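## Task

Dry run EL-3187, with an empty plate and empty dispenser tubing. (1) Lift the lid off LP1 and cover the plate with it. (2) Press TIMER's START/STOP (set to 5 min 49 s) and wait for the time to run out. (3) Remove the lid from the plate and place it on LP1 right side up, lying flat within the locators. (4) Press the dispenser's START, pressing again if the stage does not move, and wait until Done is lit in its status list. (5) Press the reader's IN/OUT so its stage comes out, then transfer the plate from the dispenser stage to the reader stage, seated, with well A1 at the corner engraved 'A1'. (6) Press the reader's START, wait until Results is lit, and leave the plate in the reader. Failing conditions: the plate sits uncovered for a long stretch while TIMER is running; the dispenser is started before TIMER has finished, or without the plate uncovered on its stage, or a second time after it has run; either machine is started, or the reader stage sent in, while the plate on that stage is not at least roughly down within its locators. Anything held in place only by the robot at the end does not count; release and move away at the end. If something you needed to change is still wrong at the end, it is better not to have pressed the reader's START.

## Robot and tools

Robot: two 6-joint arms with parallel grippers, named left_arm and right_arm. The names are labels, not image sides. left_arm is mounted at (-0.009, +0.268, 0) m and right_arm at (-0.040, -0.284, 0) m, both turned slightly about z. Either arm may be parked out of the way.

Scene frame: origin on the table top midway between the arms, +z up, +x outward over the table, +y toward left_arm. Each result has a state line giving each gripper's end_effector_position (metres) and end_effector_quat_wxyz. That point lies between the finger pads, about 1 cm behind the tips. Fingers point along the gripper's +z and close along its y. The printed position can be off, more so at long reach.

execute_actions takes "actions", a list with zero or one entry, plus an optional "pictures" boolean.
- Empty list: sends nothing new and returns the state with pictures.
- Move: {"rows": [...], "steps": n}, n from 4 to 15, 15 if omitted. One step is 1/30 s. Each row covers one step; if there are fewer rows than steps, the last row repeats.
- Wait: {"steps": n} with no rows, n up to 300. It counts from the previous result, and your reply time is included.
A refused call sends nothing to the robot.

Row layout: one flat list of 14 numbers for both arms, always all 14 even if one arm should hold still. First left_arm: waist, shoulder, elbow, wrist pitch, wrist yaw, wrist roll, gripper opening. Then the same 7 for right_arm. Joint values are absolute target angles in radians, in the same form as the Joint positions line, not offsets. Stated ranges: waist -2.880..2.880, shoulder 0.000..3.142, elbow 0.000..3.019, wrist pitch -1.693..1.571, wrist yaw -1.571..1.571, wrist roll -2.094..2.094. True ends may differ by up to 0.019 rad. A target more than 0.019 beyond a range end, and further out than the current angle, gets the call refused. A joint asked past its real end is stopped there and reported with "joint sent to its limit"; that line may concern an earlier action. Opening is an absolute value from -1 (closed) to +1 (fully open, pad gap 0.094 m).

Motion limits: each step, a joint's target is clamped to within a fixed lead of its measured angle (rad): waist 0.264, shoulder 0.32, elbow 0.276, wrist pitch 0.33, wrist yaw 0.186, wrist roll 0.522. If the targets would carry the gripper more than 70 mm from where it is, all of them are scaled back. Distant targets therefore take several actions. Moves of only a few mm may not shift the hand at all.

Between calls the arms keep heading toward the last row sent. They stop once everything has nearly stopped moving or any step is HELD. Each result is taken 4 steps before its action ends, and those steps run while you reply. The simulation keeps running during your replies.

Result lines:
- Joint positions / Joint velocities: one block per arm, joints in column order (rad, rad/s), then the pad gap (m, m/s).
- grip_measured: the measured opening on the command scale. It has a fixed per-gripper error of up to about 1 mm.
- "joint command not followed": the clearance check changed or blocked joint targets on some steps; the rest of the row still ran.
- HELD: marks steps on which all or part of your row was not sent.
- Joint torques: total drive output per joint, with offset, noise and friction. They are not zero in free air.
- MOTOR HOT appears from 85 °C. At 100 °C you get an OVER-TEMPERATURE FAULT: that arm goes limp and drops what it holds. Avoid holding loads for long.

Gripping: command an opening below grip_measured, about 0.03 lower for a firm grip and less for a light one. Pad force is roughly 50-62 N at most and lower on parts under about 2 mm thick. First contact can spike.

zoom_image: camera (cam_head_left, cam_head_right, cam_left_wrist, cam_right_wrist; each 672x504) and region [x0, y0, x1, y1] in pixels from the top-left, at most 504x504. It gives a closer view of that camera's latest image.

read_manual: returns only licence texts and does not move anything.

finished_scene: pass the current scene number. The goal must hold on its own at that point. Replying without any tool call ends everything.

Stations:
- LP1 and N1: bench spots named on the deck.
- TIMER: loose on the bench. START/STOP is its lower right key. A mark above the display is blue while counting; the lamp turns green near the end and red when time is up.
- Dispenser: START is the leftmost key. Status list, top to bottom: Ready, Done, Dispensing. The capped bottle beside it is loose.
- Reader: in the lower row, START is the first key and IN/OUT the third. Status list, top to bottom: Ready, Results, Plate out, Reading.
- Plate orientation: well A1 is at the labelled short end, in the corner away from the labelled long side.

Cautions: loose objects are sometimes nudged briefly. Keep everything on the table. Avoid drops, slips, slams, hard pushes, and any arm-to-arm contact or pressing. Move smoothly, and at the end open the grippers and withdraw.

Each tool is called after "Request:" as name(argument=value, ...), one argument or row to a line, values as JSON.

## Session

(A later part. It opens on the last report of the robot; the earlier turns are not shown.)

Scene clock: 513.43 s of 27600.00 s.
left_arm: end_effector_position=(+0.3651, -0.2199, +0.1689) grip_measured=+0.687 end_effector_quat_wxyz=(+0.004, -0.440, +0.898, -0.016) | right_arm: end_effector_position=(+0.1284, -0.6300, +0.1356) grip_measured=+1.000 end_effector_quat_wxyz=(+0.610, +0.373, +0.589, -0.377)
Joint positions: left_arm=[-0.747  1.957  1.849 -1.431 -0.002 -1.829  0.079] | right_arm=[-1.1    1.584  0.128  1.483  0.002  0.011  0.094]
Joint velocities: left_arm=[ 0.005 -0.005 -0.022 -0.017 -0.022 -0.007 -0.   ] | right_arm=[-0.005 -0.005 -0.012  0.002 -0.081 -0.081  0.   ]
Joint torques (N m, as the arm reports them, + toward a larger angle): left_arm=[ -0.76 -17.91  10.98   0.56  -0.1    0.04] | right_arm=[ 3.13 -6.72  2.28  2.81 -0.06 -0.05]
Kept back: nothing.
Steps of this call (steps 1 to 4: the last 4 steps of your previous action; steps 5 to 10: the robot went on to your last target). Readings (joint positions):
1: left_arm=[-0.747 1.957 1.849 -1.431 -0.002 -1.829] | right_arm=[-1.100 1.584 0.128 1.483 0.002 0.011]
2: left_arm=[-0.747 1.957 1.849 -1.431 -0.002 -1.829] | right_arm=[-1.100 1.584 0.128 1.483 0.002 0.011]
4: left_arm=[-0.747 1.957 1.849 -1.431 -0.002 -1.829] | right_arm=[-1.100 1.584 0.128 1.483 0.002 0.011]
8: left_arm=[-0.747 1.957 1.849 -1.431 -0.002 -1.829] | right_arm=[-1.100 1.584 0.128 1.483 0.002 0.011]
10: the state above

Request:
execute_actions(
  actions=[
    {"steps":1},
  ],
  pictures=true,
)

Request:
zoom_image(
  camera="cam_left_wrist",
  region=[400, 270, 560, 400],
)

Request:
zoom_image(
  camera="cam_left_wrist",
  region=[113, 270, 273, 400],
)

Request:
zoom_image(
  camera="cam_left_wrist",
  region=[400, 0, 620, 130],
)

Request:
zoom_image(
  camera="cam_left_wrist",
  region=[53, 0, 273, 130],
)

Request:
zoom_image(
  camera="cam_head_right",
  region=[355, 240, 435, 300],
)

Scene clock: 513.77 s of 27600.00 s.
left_arm: end_effector_position=(+0.3651, -0.2199, +0.1689) grip_measured=+0.687 end_effector_quat_wxyz=(+0.004, -0.440, +0.898, -0.016) | right_arm: end_effector_position=(+0.1284, -0.6300, +0.1356) grip_measured=+1.000 end_effector_quat_wxyz=(+0.610, +0.373, +0.589, -0.377)
Joint positions: left_arm=[-0.747  1.957  1.849 -1.431 -0.002 -1.829  0.079] | right_arm=[-1.1    1.584  0.128  1.483  0.002  0.011  0.094]
Joint velocities: left_arm=[-0.005  0.024 -0.007  0.017 -0.037 -0.095  0.001] | right_arm=[ 0.005 -0.005 -0.002 -0.002  0.022 -0.051  0.   ]
Joint torques (N m, as the arm reports them, + toward a larger angle): left_arm=[ -0.78 -17.91  11.     0.55  -0.12   0.02] | right_arm=[ 3.07 -6.76  2.27  2.81 -0.06 -0.04]
Kept back: nothing.
Steps of this call (steps 1 to 10: the robot went on to your last target). Readings (joint positions):
1: left_arm=[-0.747 1.957 1.849 -1.431 -0.002 -1.829] | right_arm=[-1.100 1.584 0.128 1.483 0.002 0.011]
2: left_arm=[-0.747 1.957 1.849 -1.431 -0.002 -1.829] | right_arm=[-1.100 1.584 0.128 1.483 0.002 0.011]
4: left_arm=[-0.747 1.957 1.849 -1.431 -0.002 -1.829] | right_arm=[-1.100 1.584 0.128 1.483 0.002 0.011]
8: left_arm=[-0.747 1.957 1.849 -1.431 -0.002 -1.829] | right_arm=[-1.100 1.584 0.128 1.483 0.002 0.011]
10: the state above
All arms were judged still, so your last target was given up. Only a new action makes them travel on or press farther. Fingers that are still opening or closing keep moving.

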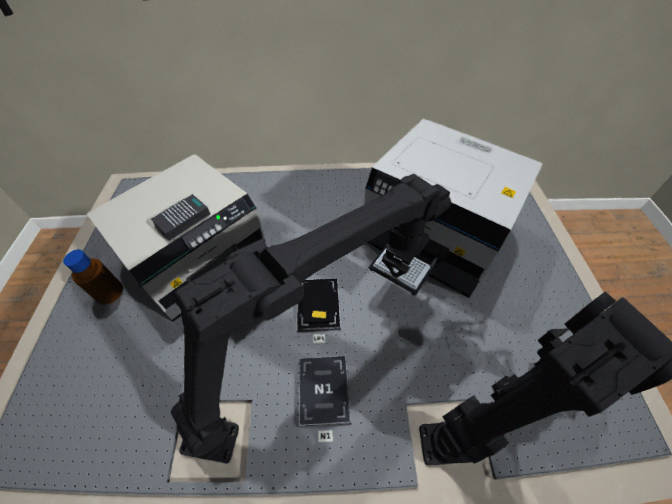

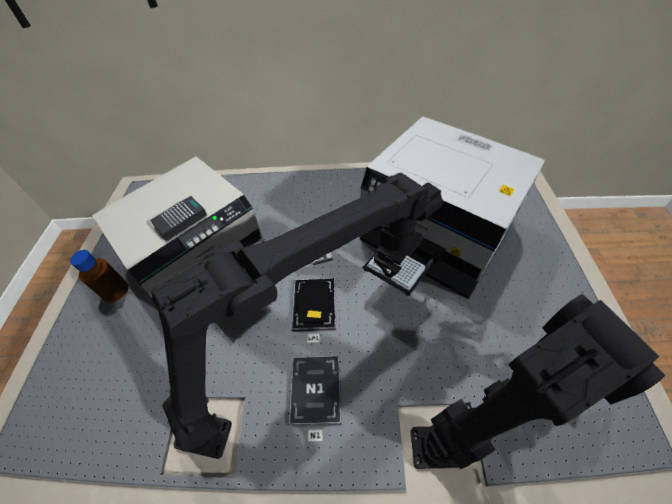

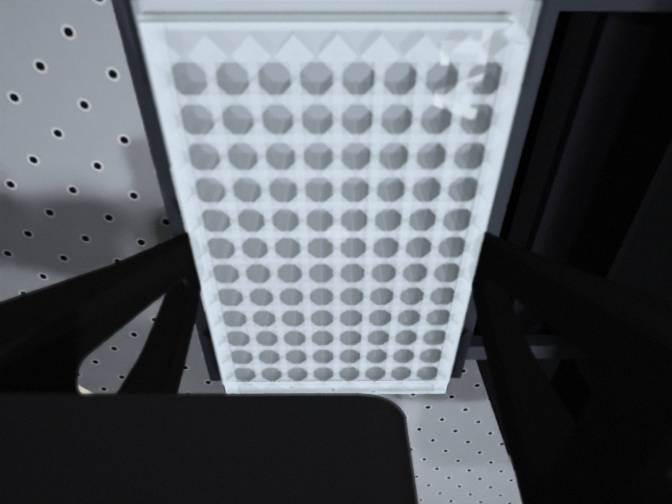

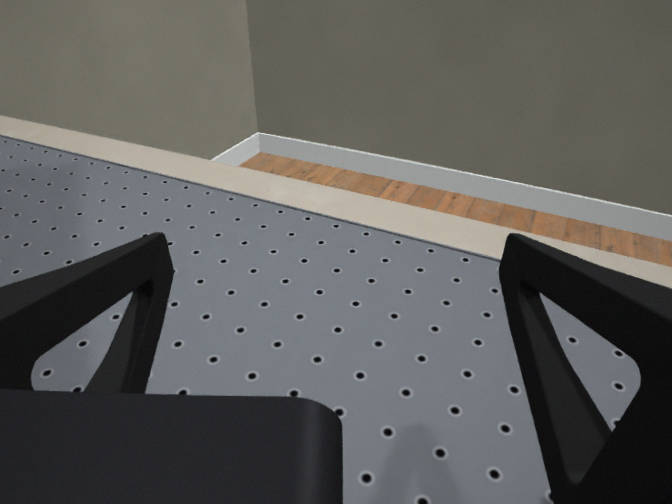

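Region (400, 270, 560, 400) of cam_left_wrist's 672x504 image, scaled by 3.150, with more detail than that image has; it fills the top 410 rows of this view, and the rest is white.

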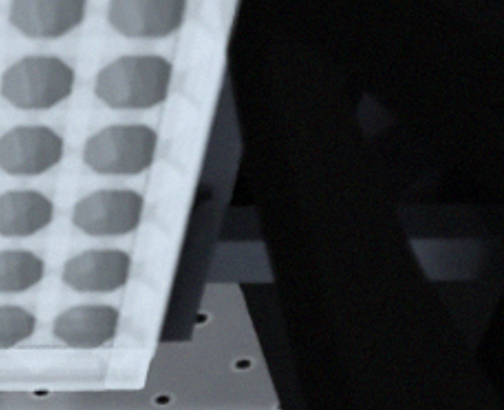

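Region (113, 270, 273, 400) of cam_left_wrist's 672x504 image, scaled by 3.150, with more detail than that image has; it fills the top 410 rows of this view, and the rest is white.

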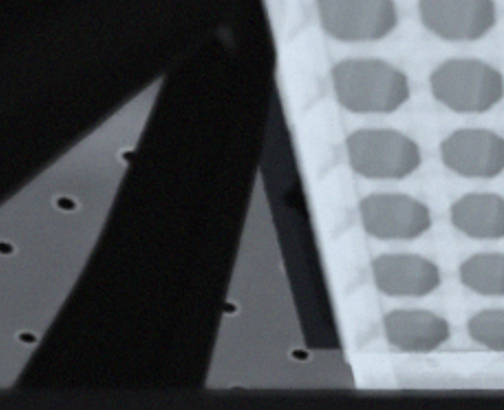

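Region (400, 0, 620, 130) of cam_left_wrist's 672x504 image, scaled by 2.291, with more detail than that image has; it fills the top 298 rows of this view, and the rest is white.

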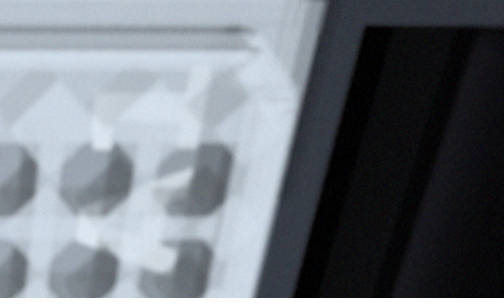

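Region (53, 0, 273, 130) of cam_left_wrist's 672x504 image, scaled by 2.291, with more detail than that image has; it fills the top 298 rows of this view, and the rest is white.

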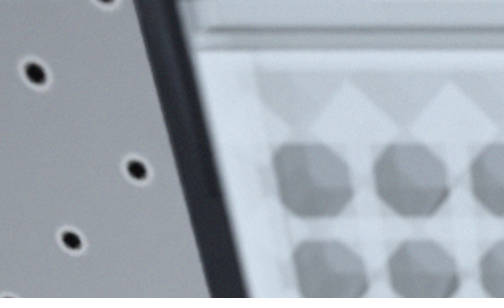

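Region (355, 240, 435, 300) of cam_head_right's 672x504 image, scaled by 6.300, with more detail than that image has; it fills the top 378 rows of this view, and the rest is white.

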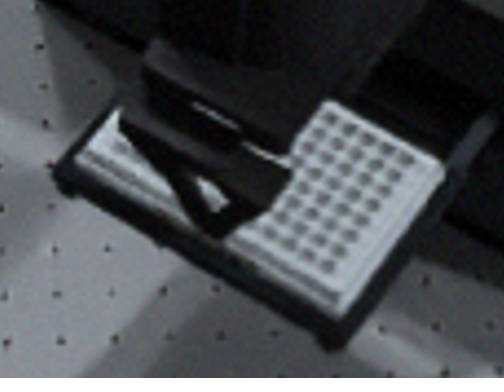

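Request:
execute_actions(
  actions=[
    {"rows":[[-0.762,1.974,1.860,-1.426,0,-1.832,0.67,-1.1,1.6,0.12,1.5,0,0,1],[-0.756,1.974,1.860,-1.431,0,-1.835,0.67,-1.1,1.6,0.12,1.5,0,0,1],[-0.750,1.974,1.860,-1.435,0,-1.838,0.67,-1.1,1.6,0.12,1.5,0,0,1],[-0.745,1.974,1.860,-1.438,0,-1.840,0.67,-1.1,1.6,0.12,1.5,0,0,1],[-0.742,1.974,1.860,-1.440,0,-1.841,0.67,-1.1,1.6,0.12,1.5,0,0,1],[-0.742,1.974,1.860,-1.441,0,-1.842,0.67,-1.1,1.6,0.12,1.5,0,0,1],[-0.742,1.974,1.860,-1.442,0,-1.843,0.67,-1.1,1.6,0.12,1.5,0,0,1],[-0.742,1.974,1.860,-1.443,0,-1.844,0.67,-1.1,1.6,0.12,1.5,0,0,1],[-0.742,1.974,1.860,-1.444,0,-1.845,0.67,-1.1,1.6,0.12,1.5,0,0,1]],"steps":15},
  ],
)

Request:
execute_actions(
  actions=[
    {"steps":10},
  ],
)

Scene clock: 514.77 s of 27600.00 s.
left_arm: end_effector_position=(+0.3650, -0.2198, +0.1689) grip_measured=+0.687 end_effector_quat_wxyz=(+0.004, -0.440, +0.898, -0.015) | right_arm: end_effector_position=(+0.1284, -0.6300, +0.1356) grip_measured=+1.000 end_effector_quat_wxyz=(+0.610, +0.373, +0.589, -0.377)
Joint positions: left_arm=[-0.747  1.957  1.849 -1.431 -0.002 -1.829  0.079] | right_arm=[-1.1    1.584  0.128  1.483  0.002  0.011  0.094]
Joint velocities: left_arm=[-0.024 -0.005 -0.042 -0.007 -0.022  0.051  0.   ] | right_arm=[ 0.015  0.005 -0.012 -0.007 -0.066 -0.037  0.   ]
Joint torques (N m, as the arm reports them, + toward a larger angle): left_arm=[  1.31 -17.91  11.05  -0.32  -0.1   -0.07] | right_arm=[ 3.17 -6.67  2.26  2.82 -0.06 -0.04]
Steps of this call (steps 1 to 19: nothing new was sent; steps 20 to 30: the first 11 steps of this action). Readings (joint positions):
20: left_arm=[-0.747 1.957 1.849 -1.431 -0.002 -1.829] | right_arm=[-1.100 1.584 0.128 1.483 0.002 0.011]
21: left_arm=[-0.747 1.957 1.849 -1.431 -0.002 -1.829] | right_arm=[-1.100 1.584 0.128 1.483 0.002 0.011]
23: left_arm=[-0.747 1.957 1.849 -1.431 -0.002 -1.829] | right_arm=[-1.100 1.584 0.128 1.483 0.002 0.011]
27: left_arm=[-0.747 1.957 1.849 -1.431 -0.002 -1.829] | right_arm=[-1.100 1.584 0.128 1.483 0.002 0.011]
30: the state above

Scene clock: 515.10 s of 27600.00 s.
left_arm: end_effector_position=(+0.3650, -0.2198, +0.1689) grip_measured=+0.687 end_effector_quat_wxyz=(+0.004, -0.440, +0.898, -0.015) | right_arm: end_effector_position=(+0.1284, -0.6300, +0.1356) grip_measured=+1.000 end_effector_quat_wxyz=(+0.610, +0.373, +0.589, -0.377)
Joint positions: left_arm=[-0.747  1.957  1.849 -1.431 -0.002 -1.829  0.079] | right_arm=[-1.1    1.584  0.128  1.483  0.002  0.011  0.094]
Joint velocities: left_arm=[-0.005 -0.015  0.017  0.002  0.022 -0.037 -0.002] | right_arm=[-0.005 -0.015 -0.007  0.002 -0.007 -0.007  0.   ]
Joint torques (N m, as the arm reports them, + toward a larger angle): left_arm=[  1.12 -17.97  10.98  -0.26  -0.12  -0.1 ] | right_arm=[ 3.03 -6.73  2.27  2.79 -0.06 -0.04]
Kept back: nothing.
Steps of this call (steps 1 to 4: the last 4 steps of your previous action; steps 5 to 10: the robot went on to your last target). Readings (joint positions):
1: left_arm=[-0.747 1.957 1.849 -1.431 -0.002 -1.829] | right_arm=[-1.100 1.584 0.128 1.483 0.002 0.011]
2: left_arm=[-0.747 1.957 1.849 -1.431 -0.002 -1.829] | right_arm=[-1.100 1.584 0.128 1.483 0.002 0.011]
4: left_arm=[-0.747 1.957 1.849 -1.431 -0.002 -1.829] | right_arm=[-1.100 1.584 0.128 1.483 0.002 0.011]
8: left_arm=[-0.747 1.957 1.849 -1.431 -0.002 -1.829] | right_arm=[-1.100 1.584 0.128 1.483 0.002 0.011]
10: the state above

Request:
execute_actions(
  actions=[
    {"rows":[[-0.742,1.974,1.860,-1.445,0,-1.846,0.67,-1.1,1.6,0.12,1.5,0,0,1],[-0.742,1.974,1.860,-1.446,0,-1.847,0.67,-1.1,1.6,0.12,1.5,0,0,1],[-0.742,1.974,1.860,-1.447,0,-1.848,0.67,-1.1,1.6,0.12,1.5,0,0,1],[-0.742,1.974,1.860,-1.448,0,-1.849,0.67,-1.1,1.6,0.12,1.5,0,0,1],[-0.742,1.974,1.860,-1.449,0,-1.850,0.67,-1.1,1.6,0.12,1.5,0,0,1]],"steps":12},
  ],
)

Request:
execute_actions(
  actions=[
    {"steps":10},
  ],
)

Scene clock: 515.53 s of 27600.00 s.
left_arm: end_effector_position=(+0.3649, -0.2196, +0.1689) grip_measured=+0.687 end_effector_quat_wxyz=(+0.004, -0.441, +0.897, -0.015) | right_arm: end_effector_position=(+0.1284, -0.6300, +0.1356) grip_measured=+1.000 end_effector_quat_wxyz=(+0.610, +0.373, +0.589, -0.377)
Joint positions: left_arm=[-0.747  1.957  1.849 -1.432 -0.002 -1.831  0.079] | right_arm=[-1.1    1.584  0.128  1.483  0.002  0.011  0.094]
Joint velocities: left_arm=[-0.024 -0.005 -0.002  0.007 -0.066  0.081 -0.001] | right_arm=[-0.015 -0.005 -0.012 -0.012  0.037  0.022  0.   ]
Joint torques (N m, as the arm reports them, + toward a larger angle): left_arm=[  1.19 -17.93  10.96  -0.38  -0.13  -0.15] | right_arm=[ 3.12 -6.71  2.29  2.81 -0.06 -0.05]
Steps of this call (steps 1 to 5: the robot went on to your last target; steps 6 to 13: the first 8 steps of this action). Readings (joint positions):
6: left_arm=[-0.747 1.957 1.849 -1.431 -0.002 -1.830] | right_arm=[-1.100 1.584 0.128 1.483 0.002 0.011]
7: left_arm=[-0.747 1.957 1.849 -1.431 -0.002 -1.830] | right_arm=[-1.100 1.584 0.128 1.483 0.002 0.011]
9: left_arm=[-0.747 1.957 1.849 -1.432 -0.002 -1.830] | right_arm=[-1.100 1.584 0.128 1.483 0.002 0.011]
13: the state above

Scene clock: 515.87 s of 27600.00 s.
left_arm: end_effector_position=(+0.3649, -0.2196, +0.1689) grip_measured=+0.687 end_effector_quat_wxyz=(+0.004, -0.441, +0.897, -0.015) | right_arm: end_effector_position=(+0.1284, -0.6300, +0.1356) grip_measured=+1.000 end_effector_quat_wxyz=(+0.610, +0.373, +0.589, -0.377)
Joint positions: left_arm=[-0.747  1.957  1.849 -1.432 -0.002 -1.831  0.079] | right_arm=[-1.1    1.584  0.128  1.483  0.002  0.011  0.094]
Joint velocities: left_arm=[ 0.005  0.005  0.002 -0.017  0.037 -0.066  0.   ] | right_arm=[ 0.015 -0.015  0.012 -0.007  0.007 -0.081  0.   ]
Joint torques (N m, as the arm reports them, + toward a larger angle): left_arm=[  1.24 -17.93  10.97  -0.38  -0.1   -0.14] | right_arm=[ 3.05 -6.71  2.29  2.81 -0.06 -0.04]
Kept back: nothing.
Steps of this call (steps 1 to 4: the last 4 steps of your previous action; steps 5 to 10: the robot went on to your last target). Readings (joint positions):
1: left_arm=[-0.747 1.957 1.849 -1.432 -0.002 -1.831] | right_arm=[-1.100 1.584 0.128 1.483 0.002 0.011]
2: left_arm=[-0.747 1.957 1.849 -1.432 -0.002 -1.831] | right_arm=[-1.100 1.584 0.128 1.483 0.002 0.011]
4: left_arm=[-0.747 1.957 1.849 -1.432 -0.002 -1.831] | right_arm=[-1.100 1.584 0.128 1.483 0.002 0.011]
8: left_arm=[-0.747 1.957 1.849 -1.432 -0.002 -1.831] | right_arm=[-1.100 1.584 0.128 1.483 0.002 0.011]
10: the state above

Request:
execute_actions(
  actions=[
    {"steps":1},
  ],
  pictures=true,
)

Request:
zoom_image(
  camera="cam_left_wrist",
  region=[420, 300, 500, 400],
)

Request:
zoom_image(
  camera="cam_left_wrist",
  region=[173, 300, 253, 400],
)

Request:
zoom_image(
  camera="cam_left_wrist",
  region=[480, 0, 580, 110],
)

Request:
zoom_image(
  camera="cam_left_wrist",
  region=[93, 0, 193, 110],
)

Scene clock: 516.03 s of 27600.00 s.
left_arm: end_effector_position=(+0.3649, -0.2196, +0.1689) grip_measured=+0.687 end_effector_quat_wxyz=(+0.004, -0.441, +0.897, -0.015) | right_arm: end_effector_position=(+0.1284, -0.6300, +0.1356) grip_measured=+1.000 end_effector_quat_wxyz=(+0.610, +0.373, +0.589, -0.377)
Joint positions: left_arm=[-0.747  1.957  1.849 -1.432 -0.002 -1.831  0.079] | right_arm=[-1.1    1.584  0.128  1.483  0.002  0.011  0.094]
Joint velocities: left_arm=[ 0.015 -0.005  0.002 -0.007 -0.022  0.022  0.   ] | right_arm=[ 0.015 -0.005  0.007  0.007 -0.051 -0.066  0.   ]
Joint torques (N m, as the arm reports them, + toward a larger angle): left_arm=[  1.35 -17.9   10.94  -0.39  -0.11  -0.14] | right_arm=[ 3.08 -6.7   2.27  2.8  -0.06 -0.05]
Kept back: nothing.
Steps of this call (steps 1 to 5: the robot went on to your last target). Readings (joint positions):
1: left_arm=[-0.747 1.957 1.849 -1.432 -0.002 -1.831] | right_arm=[-1.100 1.584 0.128 1.483 0.002 0.011]
2: left_arm=[-0.747 1.957 1.849 -1.432 -0.002 -1.831] | right_arm=[-1.100 1.584 0.128 1.483 0.002 0.011]
4: left_arm=[-0.747 1.957 1.849 -1.432 -0.002 -1.831] | right_arm=[-1.100 1.584 0.128 1.483 0.002 0.011]
5: the state above
All arms were judged still, so your last target was given up. Only a new action makes them travel on or press farther. Fingers that are still opening or closing keep moving.

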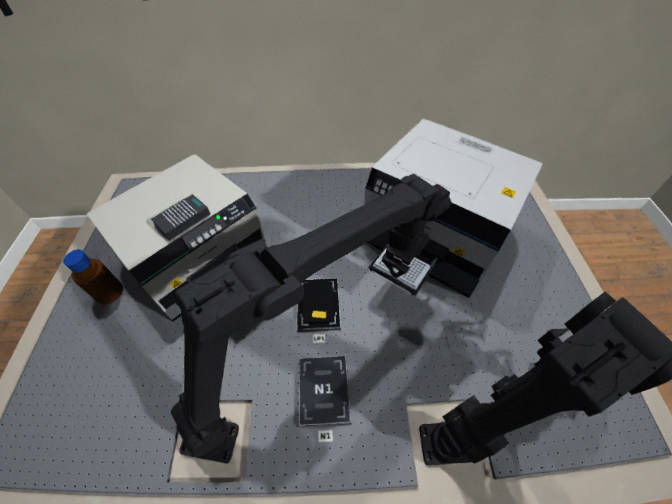

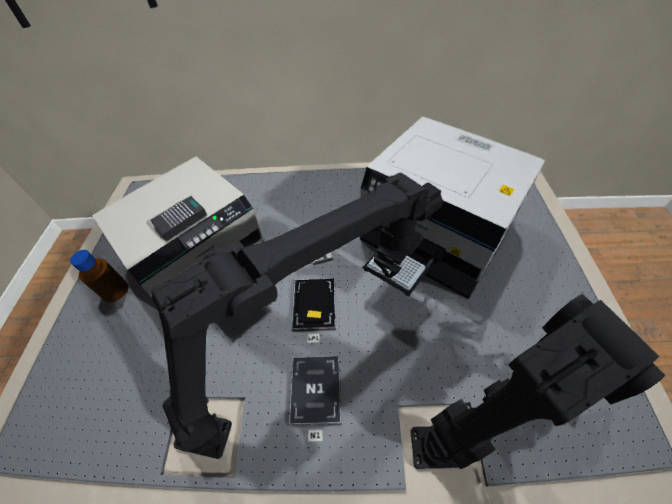

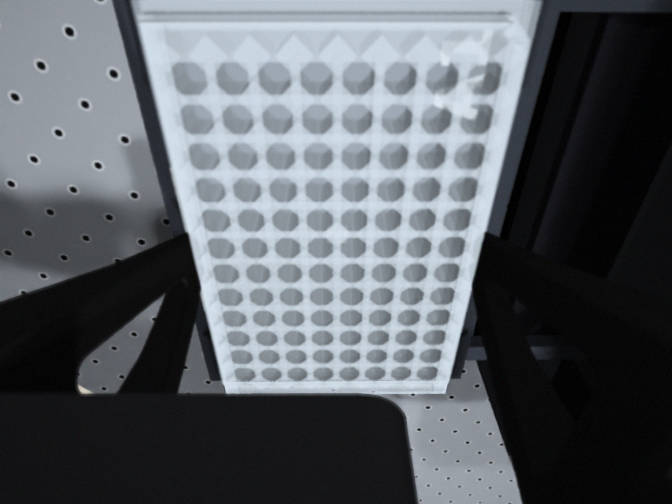

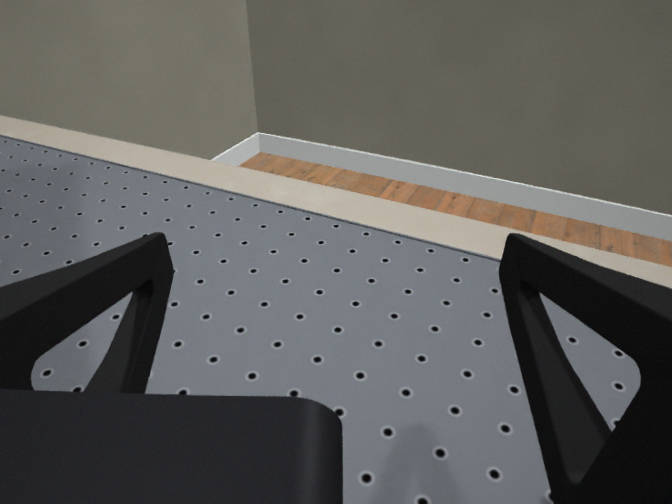

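Region (420, 300, 500, 400) of cam_left_wrist's 672x504 image, scaled by 5.040, with more detail than that image has; it fills the left 403 columns of this view, and the rest is white.

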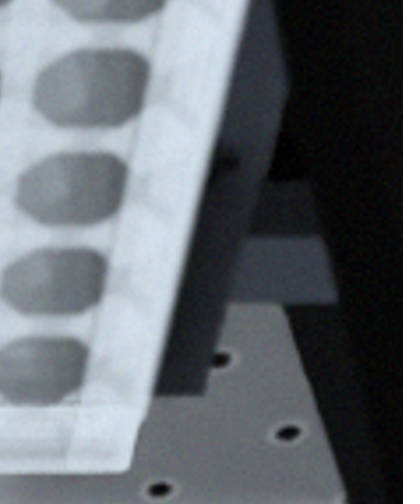

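Region (173, 300, 253, 400) of cam_left_wrist's 672x504 image, scaled by 5.040, with more detail than that image has; it fills the left 403 columns of this view, and the rest is white.

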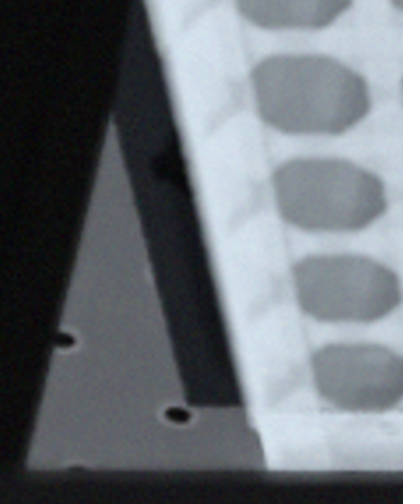

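Region (480, 0, 580, 110) of cam_left_wrist's 672x504 image, scaled by 4.582, with more detail than that image has; it fills the left 458 columns of this view, and the rest is white.

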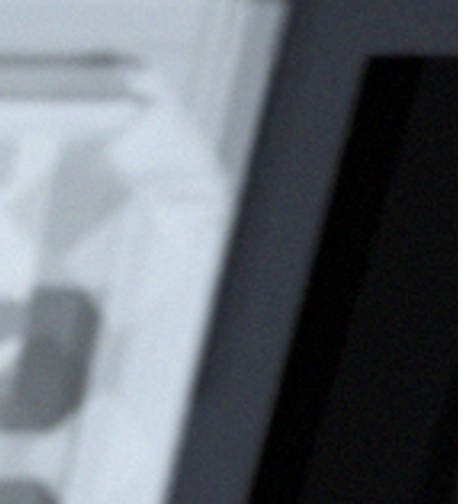

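Region (93, 0, 193, 110) of cam_left_wrist's 672x504 image, scaled by 4.582, with more detail than that image has; it fills the left 458 columns of this view, and the rest is white.

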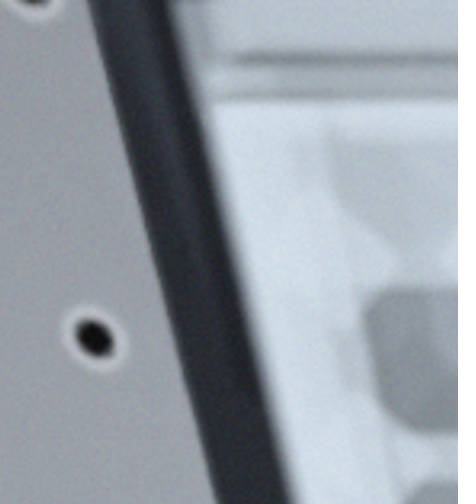

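Request:
execute_actions(
  actions=[
    {"rows":[[-0.748,1.974,1.860,-1.443,0,-1.843,0.67,-1.1,1.6,0.12,1.5,0,0,1],[-0.754,1.974,1.860,-1.437,0,-1.837,0.67,-1.1,1.6,0.12,1.5,0,0,1],[-0.759,1.974,1.860,-1.431,0,-1.831,0.67,-1.1,1.6,0.12,1.5,0,0,1],[-0.762,1.974,1.860,-1.428,0,-1.831,0.67,-1.1,1.6,0.12,1.5,0,0,1],[-0.764,1.974,1.860,-1.426,0,-1.831,0.67,-1.1,1.6,0.12,1.5,0,0,1],[-0.765,1.974,1.860,-1.425,0,-1.831,0.67,-1.1,1.6,0.12,1.5,0,0,1],[-0.766,1.974,1.860,-1.425,0,-1.831,0.67,-1.1,1.6,0.12,1.5,0,0,1],[-0.767,1.974,1.860,-1.425,0,-1.831,0.67,-1.1,1.6,0.12,1.5,0,0,1],[-0.768,1.974,1.860,-1.425,0,-1.831,0.67,-1.1,1.6,0.12,1.5,0,0,1],[-0.769,1.974,1.860,-1.425,0,-1.831,0.67,-1.1,1.6,0.12,1.5,0,0,1],[-0.770,1.974,1.860,-1.425,0,-1.831,0.67,-1.1,1.6,0.12,1.5,0,0,1],[-0.771,1.974,1.860,-1.425,0,-1.831,0.67,-1.1,1.6,0.12,1.5,0,0,1],[-0.772,1.974,1.860,-1.425,0,-1.831,0.67,-1.1,1.6,0.12,1.5,0,0,1]],"steps":15},
  ],
)

Request:
execute_actions(
  actions=[
    {"steps":10},
  ],
)

Scene clock: 516.97 s of 27600.00 s.
left_arm: end_effector_position=(+0.3649, -0.2196, +0.1689) grip_measured=+0.687 end_effector_quat_wxyz=(+0.004, -0.441, +0.897, -0.015) | right_arm: end_effector_position=(+0.1284, -0.6300, +0.1356) grip_measured=+1.000 end_effector_quat_wxyz=(+0.610, +0.373, +0.589, -0.377)
Joint positions: left_arm=[-0.747  1.957  1.849 -1.432 -0.002 -1.831  0.079] | right_arm=[-1.1    1.584  0.128  1.483  0.002  0.011  0.094]
Joint velocities: left_arm=[-0.015 -0.005  0.012 -0.017  0.022 -0.11   0.001] | right_arm=[-0.024 -0.005 -0.002 -0.022 -0.11  -0.081  0.   ]
Joint torques (N m, as the arm reports them, + toward a larger angle): left_arm=[ -0.86 -17.88  10.93   0.45  -0.1    0.03] | right_arm=[ 3.14 -6.7   2.25  2.81 -0.06 -0.05]
Steps of this call (steps 1 to 17: nothing new was sent; steps 18 to 28: the first 11 steps of this action). Readings (joint positions):
18: left_arm=[-0.747 1.957 1.849 -1.432 -0.002 -1.831] | right_arm=[-1.100 1.584 0.128 1.483 0.002 0.011]
19: left_arm=[-0.747 1.957 1.849 -1.432 -0.002 -1.831] | right_arm=[-1.100 1.584 0.128 1.483 0.002 0.011]
21: left_arm=[-0.747 1.957 1.849 -1.432 -0.002 -1.831] | right_arm=[-1.100 1.584 0.128 1.483 0.002 0.011]
25: left_arm=[-0.747 1.957 1.849 -1.432 -0.002 -1.831] | right_arm=[-1.100 1.584 0.128 1.483 0.002 0.011]
28: the state above

Scene clock: 517.30 s of 27600.00 s.
left_arm: end_effector_position=(+0.3647, -0.2197, +0.1689) grip_measured=+0.687 end_effector_quat_wxyz=(+0.004, -0.441, +0.898, -0.015) | right_arm: end_effector_position=(+0.1284, -0.6300, +0.1356) grip_measured=+1.000 end_effector_quat_wxyz=(+0.610, +0.373, +0.589, -0.377)
Joint positions: left_arm=[-0.748  1.957  1.849 -1.432 -0.002 -1.831  0.079] | right_arm=[-1.1    1.584  0.128  1.483  0.002  0.011  0.094]
Joint velocities: left_arm=[ 0.005 -0.015  0.002 -0.017 -0.007 -0.007 -0.001] | right_arm=[ 0.005 -0.005  0.012 -0.002  0.022 -0.007  0.   ]
Joint torques (N m, as the arm reports them, + toward a larger angle): left_arm=[ -0.98 -17.78  10.99   0.5   -0.09   0.02] | right_arm=[ 3.12 -6.69  2.27  2.83 -0.06 -0.05]
Kept back: nothing.
Steps of this call (steps 1 to 4: the last 4 steps of your previous action; steps 5 to 10: the robot went on to your last target). Readings (joint positions):
1: left_arm=[-0.747 1.957 1.849 -1.432 -0.002 -1.831] | right_arm=[-1.100 1.584 0.128 1.483 0.002 0.011]
2: left_arm=[-0.747 1.957 1.849 -1.432 -0.002 -1.831] | right_arm=[-1.100 1.584 0.128 1.483 0.002 0.011]
4: left_arm=[-0.748 1.957 1.849 -1.432 -0.002 -1.831] | right_arm=[-1.100 1.584 0.128 1.483 0.002 0.011]
8: left_arm=[-0.748 1.957 1.849 -1.432 -0.002 -1.831] | right_arm=[-1.100 1.584 0.128 1.483 0.002 0.011]
10: the state above

Request:
execute_actions(
  actions=[
    {"rows":[[-0.773,1.974,1.860,-1.425,0,-1.831,0.67,-1.1,1.6,0.12,1.5,0,0,1],[-0.774,1.974,1.860,-1.425,0,-1.831,0.67,-1.1,1.6,0.12,1.5,0,0,1],[-0.775,1.974,1.860,-1.425,0,-1.831,0.67,-1.1,1.6,0.12,1.5,0,0,1],[-0.776,1.974,1.860,-1.425,0,-1.831,0.67,-1.1,1.6,0.12,1.5,0,0,1],[-0.777,1.974,1.860,-1.425,0,-1.831,0.67,-1.1,1.6,0.12,1.5,0,0,1],[-0.778,1.974,1.860,-1.425,0,-1.831,0.67,-1.1,1.6,0.12,1.5,0,0,1]],"steps":12},
  ],
)

Request:
execute_actions(
  actions=[
    {"steps":10},
  ],
  pictures=true,
)

Request:
zoom_image(
  camera="cam_left_wrist",
  region=[420, 300, 500, 400],
)

Request:
zoom_image(
  camera="cam_left_wrist",
  region=[480, 0, 580, 110],
)

Scene clock: 519.57 s of 27600.00 s.
left_arm: end_effector_position=(+0.3647, -0.2197, +0.1689) grip_measured=+0.687 end_effector_quat_wxyz=(+0.005, -0.440, +0.898, -0.015) | right_arm: end_effector_position=(+0.1284, -0.6300, +0.1356) grip_measured=+1.000 end_effector_quat_wxyz=(+0.610, +0.373, +0.589, -0.377)
Joint positions: left_arm=[-0.748  1.957  1.849 -1.432 -0.005 -1.831  0.079] | right_arm=[-1.1    1.584  0.128  1.483  0.002  0.011  0.094]
Joint velocities: left_arm=[ 0.005 -0.005 -0.017 -0.032 -0.066  0.037 -0.001] | right_arm=[-0.005 -0.015 -0.012 -0.017 -0.051  0.007  0.   ]
Joint torques (N m, as the arm reports them, + toward a larger angle): left_arm=[ -1.33 -17.89  10.99   0.49  -0.03   0.03] | right_arm=[ 3.11 -6.67  2.28  2.79 -0.05 -0.04]
Steps of this call (steps 1 to 15: the robot went on to your last target; steps 16 to 60: nothing new was sent; steps 61 to 68: the first 8 steps of this action). Readings (joint positions):
61: left_arm=[-0.748 1.957 1.849 -1.432 -0.002 -1.831] | right_arm=[-1.100 1.584 0.128 1.483 0.002 0.011]
62: left_arm=[-0.748 1.957 1.849 -1.432 -0.002 -1.831] | right_arm=[-1.100 1.584 0.128 1.483 0.002 0.011]
64: left_arm=[-0.748 1.957 1.849 -1.432 -0.003 -1.831] | right_arm=[-1.100 1.584 0.128 1.483 0.002 0.011]
68: the state above

Scene clock: 519.90 s of 27600.00 s.
left_arm: end_effector_position=(+0.3647, -0.2197, +0.1689) grip_measured=+0.687 end_effector_quat_wxyz=(+0.005, -0.440, +0.898, -0.015) | right_arm: end_effector_position=(+0.1284, -0.6300, +0.1356) grip_measured=+1.000 end_effector_quat_wxyz=(+0.610, +0.373, +0.589, -0.377)
Joint positions: left_arm=[-0.748  1.957  1.849 -1.432 -0.005 -1.831  0.079] | right_arm=[-1.1    1.584  0.128  1.483  0.002  0.011  0.094]
Joint velocities: left_arm=[-0.005 -0.015 -0.007 -0.012  0.022 -0.051  0.   ] | right_arm=[-0.005 -0.005 -0.007  0.002  0.095 -0.007  0.   ]
Joint torques (N m, as the arm reports them, + toward a larger angle): left_arm=[ -1.44 -18.1   10.97   0.47   0.01   0.02] | right_arm=[ 3.05 -6.74  2.27  2.8  -0.05 -0.05]
Kept back: nothing.
Steps of this call (steps 1 to 4: the last 4 steps of your previous action; steps 5 to 10: the robot went on to your last target). Readings (joint positions):
1: left_arm=[-0.748 1.957 1.849 -1.432 -0.005 -1.831] | right_arm=[-1.100 1.584 0.128 1.483 0.002 0.011]
2: left_arm=[-0.748 1.957 1.849 -1.432 -0.005 -1.831] | right_arm=[-1.100 1.584 0.128 1.483 0.002 0.011]
4: left_arm=[-0.748 1.957 1.849 -1.432 -0.005 -1.831] | right_arm=[-1.100 1.584 0.128 1.483 0.002 0.011]
8: left_arm=[-0.748 1.957 1.849 -1.432 -0.005 -1.831] | right_arm=[-1.100 1.584 0.128 1.483 0.002 0.011]
10: the state above

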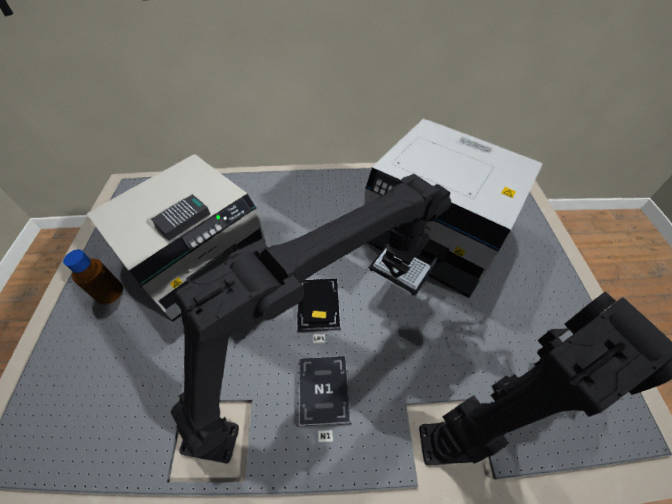

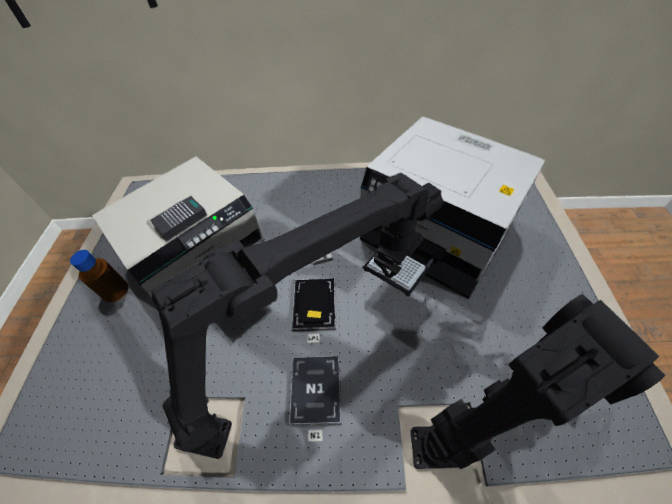

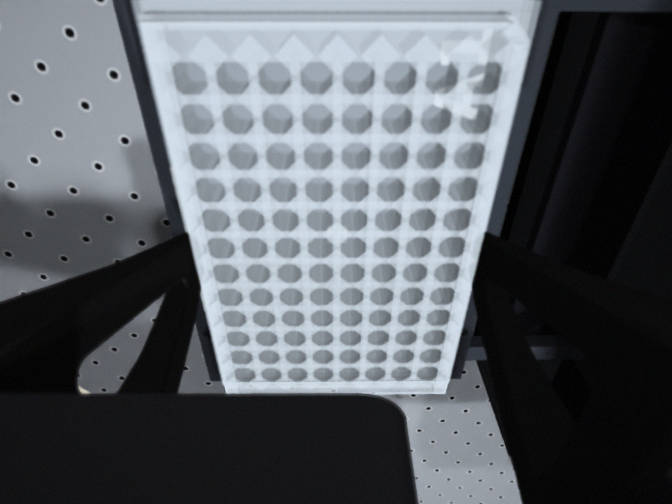

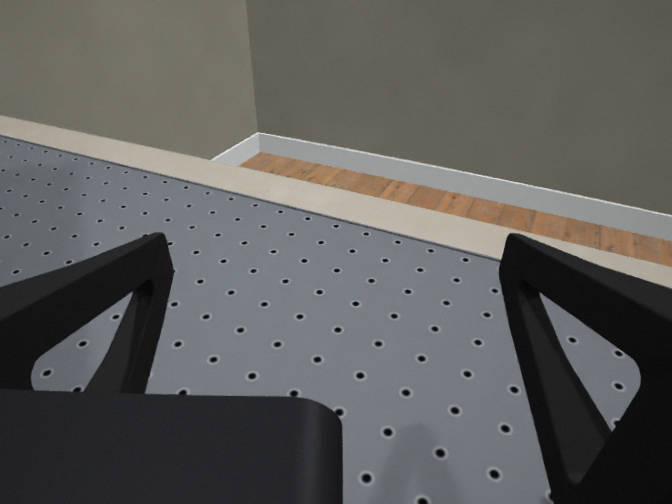

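Region (420, 300, 500, 400) of cam_left_wrist's 672x504 image, scaled by 5.040, with more detail than that image has; it fills the left 403 columns of this view, and the rest is white.

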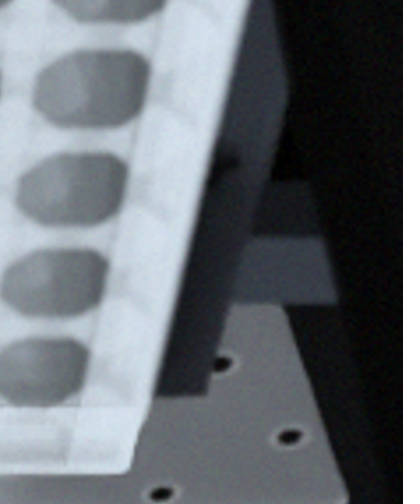

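Region (480, 0, 580, 110) of cam_left_wrist's 672x504 image, scaled by 4.582, with more detail than that image has; it fills the left 458 columns of this view, and the rest is white.

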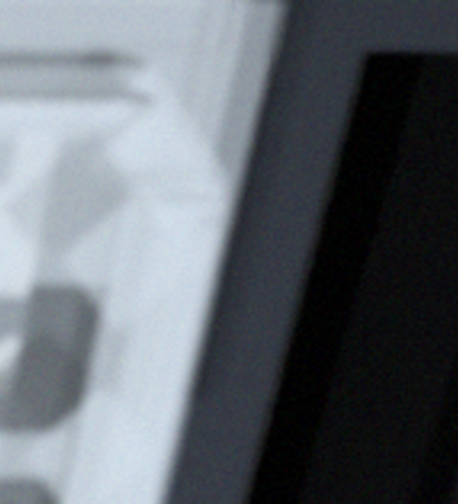

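Request:
execute_actions(
  actions=[
    {"rows":[[-0.770,1.974,1.860,-1.427,0,-1.831,0.67,-1.1,1.6,0.12,1.5,0,0,1],[-0.762,1.974,1.860,-1.429,0,-1.831,0.67,-1.1,1.6,0.12,1.5,0,0,1],[-0.754,1.974,1.860,-1.431,0,-1.831,0.67,-1.1,1.6,0.12,1.5,0,0,1],[-0.747,1.974,1.860,-1.431,0,-1.831,0.67,-1.1,1.6,0.12,1.5,0,0,1],[-0.742,1.974,1.860,-1.431,0,-1.831,0.67,-1.1,1.6,0.12,1.5,0,0,1],[-0.739,1.975,1.860,-1.431,0,-1.831,0.67,-1.1,1.6,0.12,1.5,0,0,1],[-0.738,1.976,1.860,-1.431,0,-1.831,0.67,-1.1,1.6,0.12,1.5,0,0,1],[-0.738,1.977,1.860,-1.431,0,-1.831,0.67,-1.1,1.6,0.12,1.5,0,0,1],[-0.738,1.978,1.860,-1.431,0,-1.831,0.67,-1.1,1.6,0.12,1.5,0,0,1],[-0.738,1.979,1.860,-1.431,0,-1.831,0.67,-1.1,1.6,0.12,1.5,0,0,1],[-0.738,1.980,1.860,-1.431,0,-1.831,0.67,-1.1,1.6,0.12,1.5,0,0,1],[-0.738,1.981,1.860,-1.431,0,-1.831,0.67,-1.1,1.6,0.12,1.5,0,0,1]],"steps":15},
  ],
)

Request:
execute_actions(
  actions=[
    {"steps":10},
  ],
)

Scene clock: 520.87 s of 27600.00 s.
left_arm: end_effector_position=(+0.3649, -0.2195, +0.1689) grip_measured=+0.687 end_effector_quat_wxyz=(+0.005, -0.441, +0.898, -0.015) | right_arm: end_effector_position=(+0.1284, -0.6300, +0.1356) grip_measured=+1.000 end_effector_quat_wxyz=(+0.610, +0.373, +0.589, -0.377)
Joint positions: left_arm=[-0.748  1.957  1.849 -1.432 -0.005 -1.831  0.079] | right_arm=[-1.1    1.584  0.128  1.483  0.002  0.011  0.094]
Joint velocities: left_arm=[-0.015 -0.024  0.022 -0.002 -0.007  0.066 -0.001] | right_arm=[-0.005 -0.024 -0.022  0.012 -0.037  0.066  0.   ]
Joint torques (N m, as the arm reports them, + toward a larger angle): left_arm=[  1.59 -17.01  10.98   0.21   0.     0.04] | right_arm=[ 3.08 -6.69  2.28  2.8  -0.06 -0.05]
Steps of this call (steps 1 to 15: the robot went on to your last target; steps 16 to 18: nothing new was sent; steps 19 to 29: the first 11 steps of this action). Readings (joint positions):
19: left_arm=[-0.748 1.957 1.849 -1.432 -0.005 -1.831] | right_arm=[-1.100 1.584 0.128 1.483 0.002 0.011]
20: left_arm=[-0.748 1.957 1.849 -1.432 -0.005 -1.831] | right_arm=[-1.100 1.584 0.128 1.483 0.002 0.011]
22: left_arm=[-0.748 1.957 1.849 -1.432 -0.005 -1.831] | right_arm=[-1.100 1.584 0.128 1.483 0.002 0.011]
26: left_arm=[-0.748 1.957 1.849 -1.432 -0.005 -1.831] | right_arm=[-1.100 1.584 0.128 1.483 0.002 0.011]
29: the state above

Scene clock: 521.20 s of 27600.00 s.
left_arm: end_effector_position=(+0.3649, -0.2195, +0.1686) grip_measured=+0.687 end_effector_quat_wxyz=(+0.005, -0.441, +0.898, -0.014) | right_arm: end_effector_position=(+0.1284, -0.6300, +0.1356) grip_measured=+1.000 end_effector_quat_wxyz=(+0.610, +0.373, +0.589, -0.377)
Joint positions: left_arm=[-0.748  1.957  1.849 -1.432 -0.005 -1.831  0.079] | right_arm=[-1.1    1.584  0.128  1.483  0.002  0.011  0.094]
Joint velocities: left_arm=[-0.005 -0.005 -0.022  0.002 -0.007 -0.154  0.001] | right_arm=[ 0.015 -0.005 -0.017  0.002  0.022 -0.007  0.   ]
Joint torques (N m, as the arm reports them, + toward a larger angle): left_arm=[  1.59 -17.32  10.98   0.23   0.02   0.02] | right_arm=[ 3.11 -6.76  2.26  2.79 -0.06 -0.05]
Kept back: nothing.
Steps of this call (steps 1 to 4: the last 4 steps of your previous action; steps 5 to 10: the robot went on to your last target). Readings (joint positions):
1: left_arm=[-0.748 1.957 1.849 -1.432 -0.005 -1.831] | right_arm=[-1.100 1.584 0.128 1.483 0.002 0.011]
2: left_arm=[-0.748 1.957 1.849 -1.432 -0.005 -1.831] | right_arm=[-1.100 1.584 0.128 1.483 0.002 0.011]
4: left_arm=[-0.748 1.957 1.849 -1.432 -0.005 -1.831] | right_arm=[-1.100 1.584 0.128 1.483 0.002 0.011]
8: left_arm=[-0.748 1.957 1.849 -1.432 -0.005 -1.831] | right_arm=[-1.100 1.584 0.128 1.483 0.002 0.011]
10: the state above

Request:
execute_actions(
  actions=[
    {"steps":1},
  ],
  pictures=true,
)

Request:
zoom_image(
  camera="cam_head_left",
  region=[362, 240, 402, 280],
)

Request:
zoom_image(
  camera="cam_head_left",
  region=[400, 258, 440, 298],
)

Request:
zoom_image(
  camera="cam_left_wrist",
  region=[420, 300, 500, 400],
)

Request:
zoom_image(
  camera="cam_left_wrist",
  region=[173, 300, 253, 400],
)

Request:
zoom_image(
  camera="cam_left_wrist",
  region=[480, 0, 580, 110],
)

Request:
zoom_image(
  camera="cam_left_wrist",
  region=[93, 0, 193, 110],
)

Scene clock: 521.47 s of 27600.00 s.
left_arm: end_effector_position=(+0.3649, -0.2195, +0.1686) grip_measured=+0.687 end_effector_quat_wxyz=(+0.005, -0.441, +0.898, -0.014) | right_arm: end_effector_position=(+0.1284, -0.6300, +0.1356) grip_measured=+1.000 end_effector_quat_wxyz=(+0.610, +0.373, +0.589, -0.377)
Joint positions: left_arm=[-0.748  1.957  1.849 -1.432 -0.005 -1.831  0.079] | right_arm=[-1.1    1.584  0.128  1.483  0.002  0.011  0.094]
Joint velocities: left_arm=[-0.005 -0.005  0.017 -0.007  0.037 -0.066 -0.   ] | right_arm=[ 0.015  0.015  0.002 -0.012 -0.022  0.022  0.   ]
Joint torques (N m, as the arm reports them, + toward a larger angle): left_arm=[  1.6  -17.35  10.97   0.28   0.01   0.03] | right_arm=[ 3.15 -6.74  2.25  2.8  -0.05 -0.05]
Kept back: nothing.
Steps of this call (steps 1 to 8: the robot went on to your last target). Readings (joint positions):
1: left_arm=[-0.748 1.957 1.849 -1.432 -0.005 -1.831] | right_arm=[-1.100 1.584 0.128 1.483 0.002 0.011]
2: left_arm=[-0.748 1.957 1.849 -1.432 -0.005 -1.831] | right_arm=[-1.100 1.584 0.128 1.483 0.002 0.011]
4: left_arm=[-0.748 1.957 1.849 -1.432 -0.005 -1.831] | right_arm=[-1.100 1.584 0.128 1.483 0.002 0.011]
8: the state above
All arms were judged still, so your last target was given up. Only a new action makes them travel on or press farther. Fingers that are still opening or closing keep moving.

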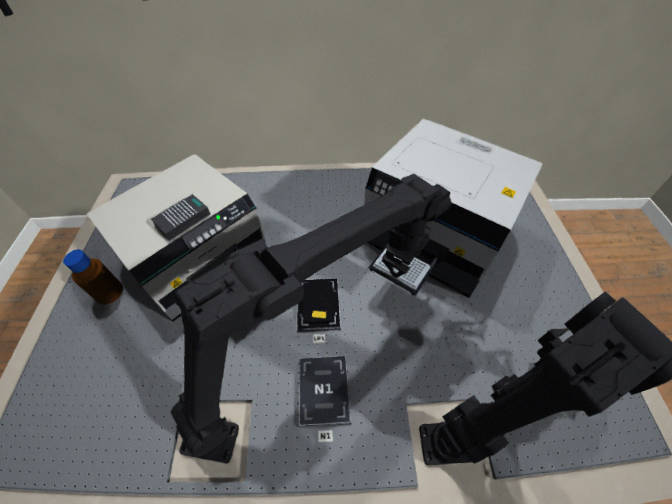

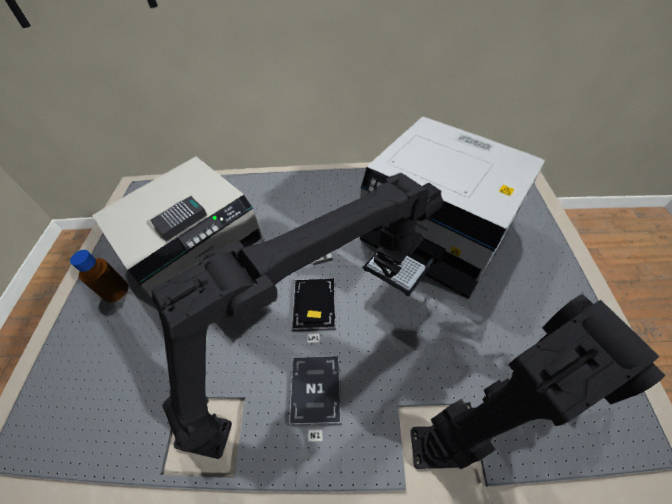

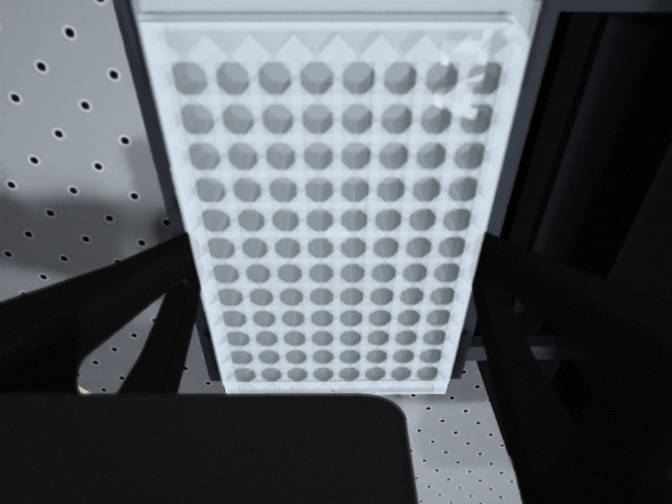

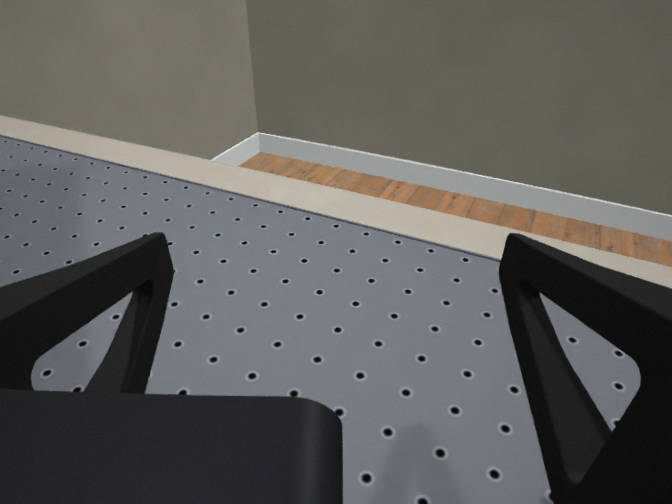

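Region (362, 240, 402, 280) of cam_head_left's 672x504 image, scaled by 12.600, with more detail than that image has.

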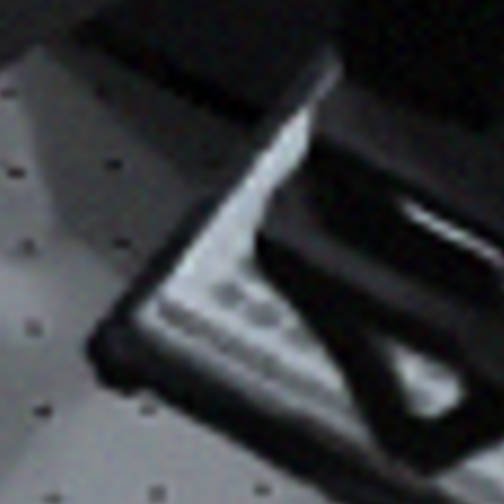

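Region (400, 258, 440, 298) of cam_head_left's 672x504 image, scaled by 12.600, with more detail than that image has.

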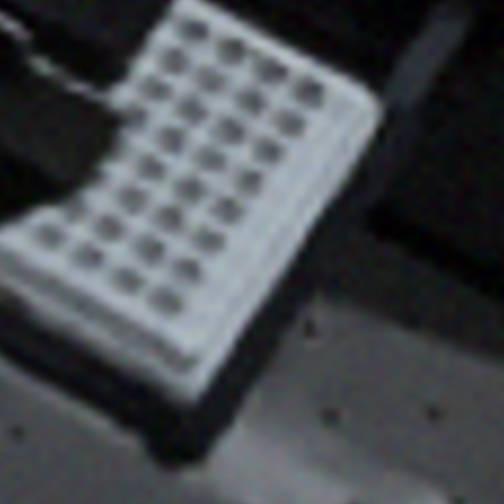

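Region (420, 300, 500, 400) of cam_left_wrist's 672x504 image, scaled by 5.040, with more detail than that image has; it fills the left 403 columns of this view, and the rest is white.

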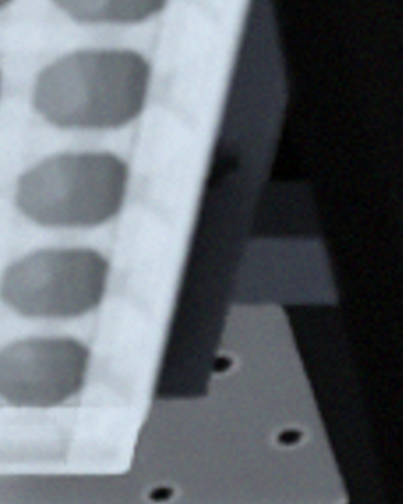

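Region (173, 300, 253, 400) of cam_left_wrist's 672x504 image, scaled by 5.040, with more detail than that image has; it fills the left 403 columns of this view, and the rest is white.

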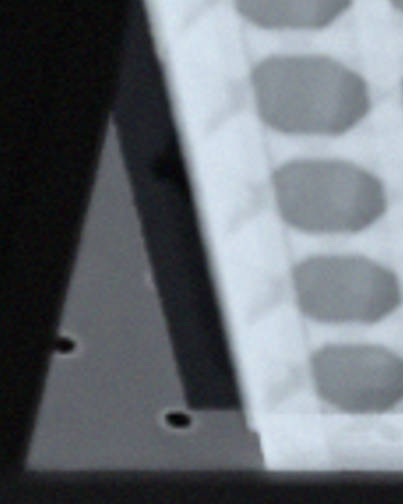

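Region (480, 0, 580, 110) of cam_left_wrist's 672x504 image, scaled by 4.582, with more detail than that image has; it fills the left 458 columns of this view, and the rest is white.

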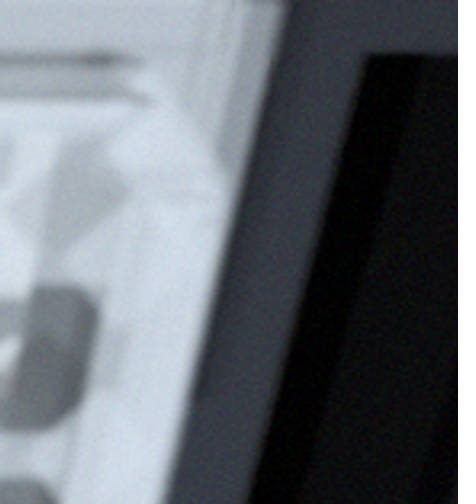

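Region (93, 0, 193, 110) of cam_left_wrist's 672x504 image, scaled by 4.582, with more detail than that image has; it fills the left 458 columns of this view, and the rest is white.

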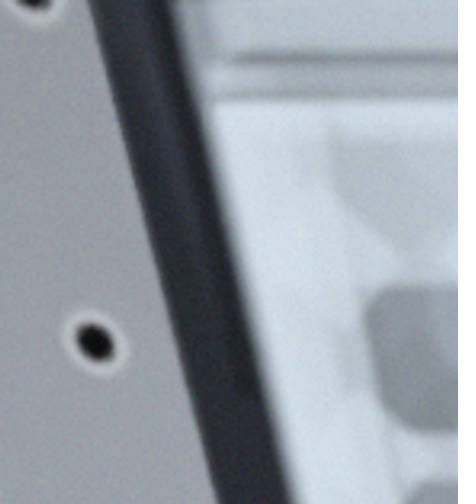

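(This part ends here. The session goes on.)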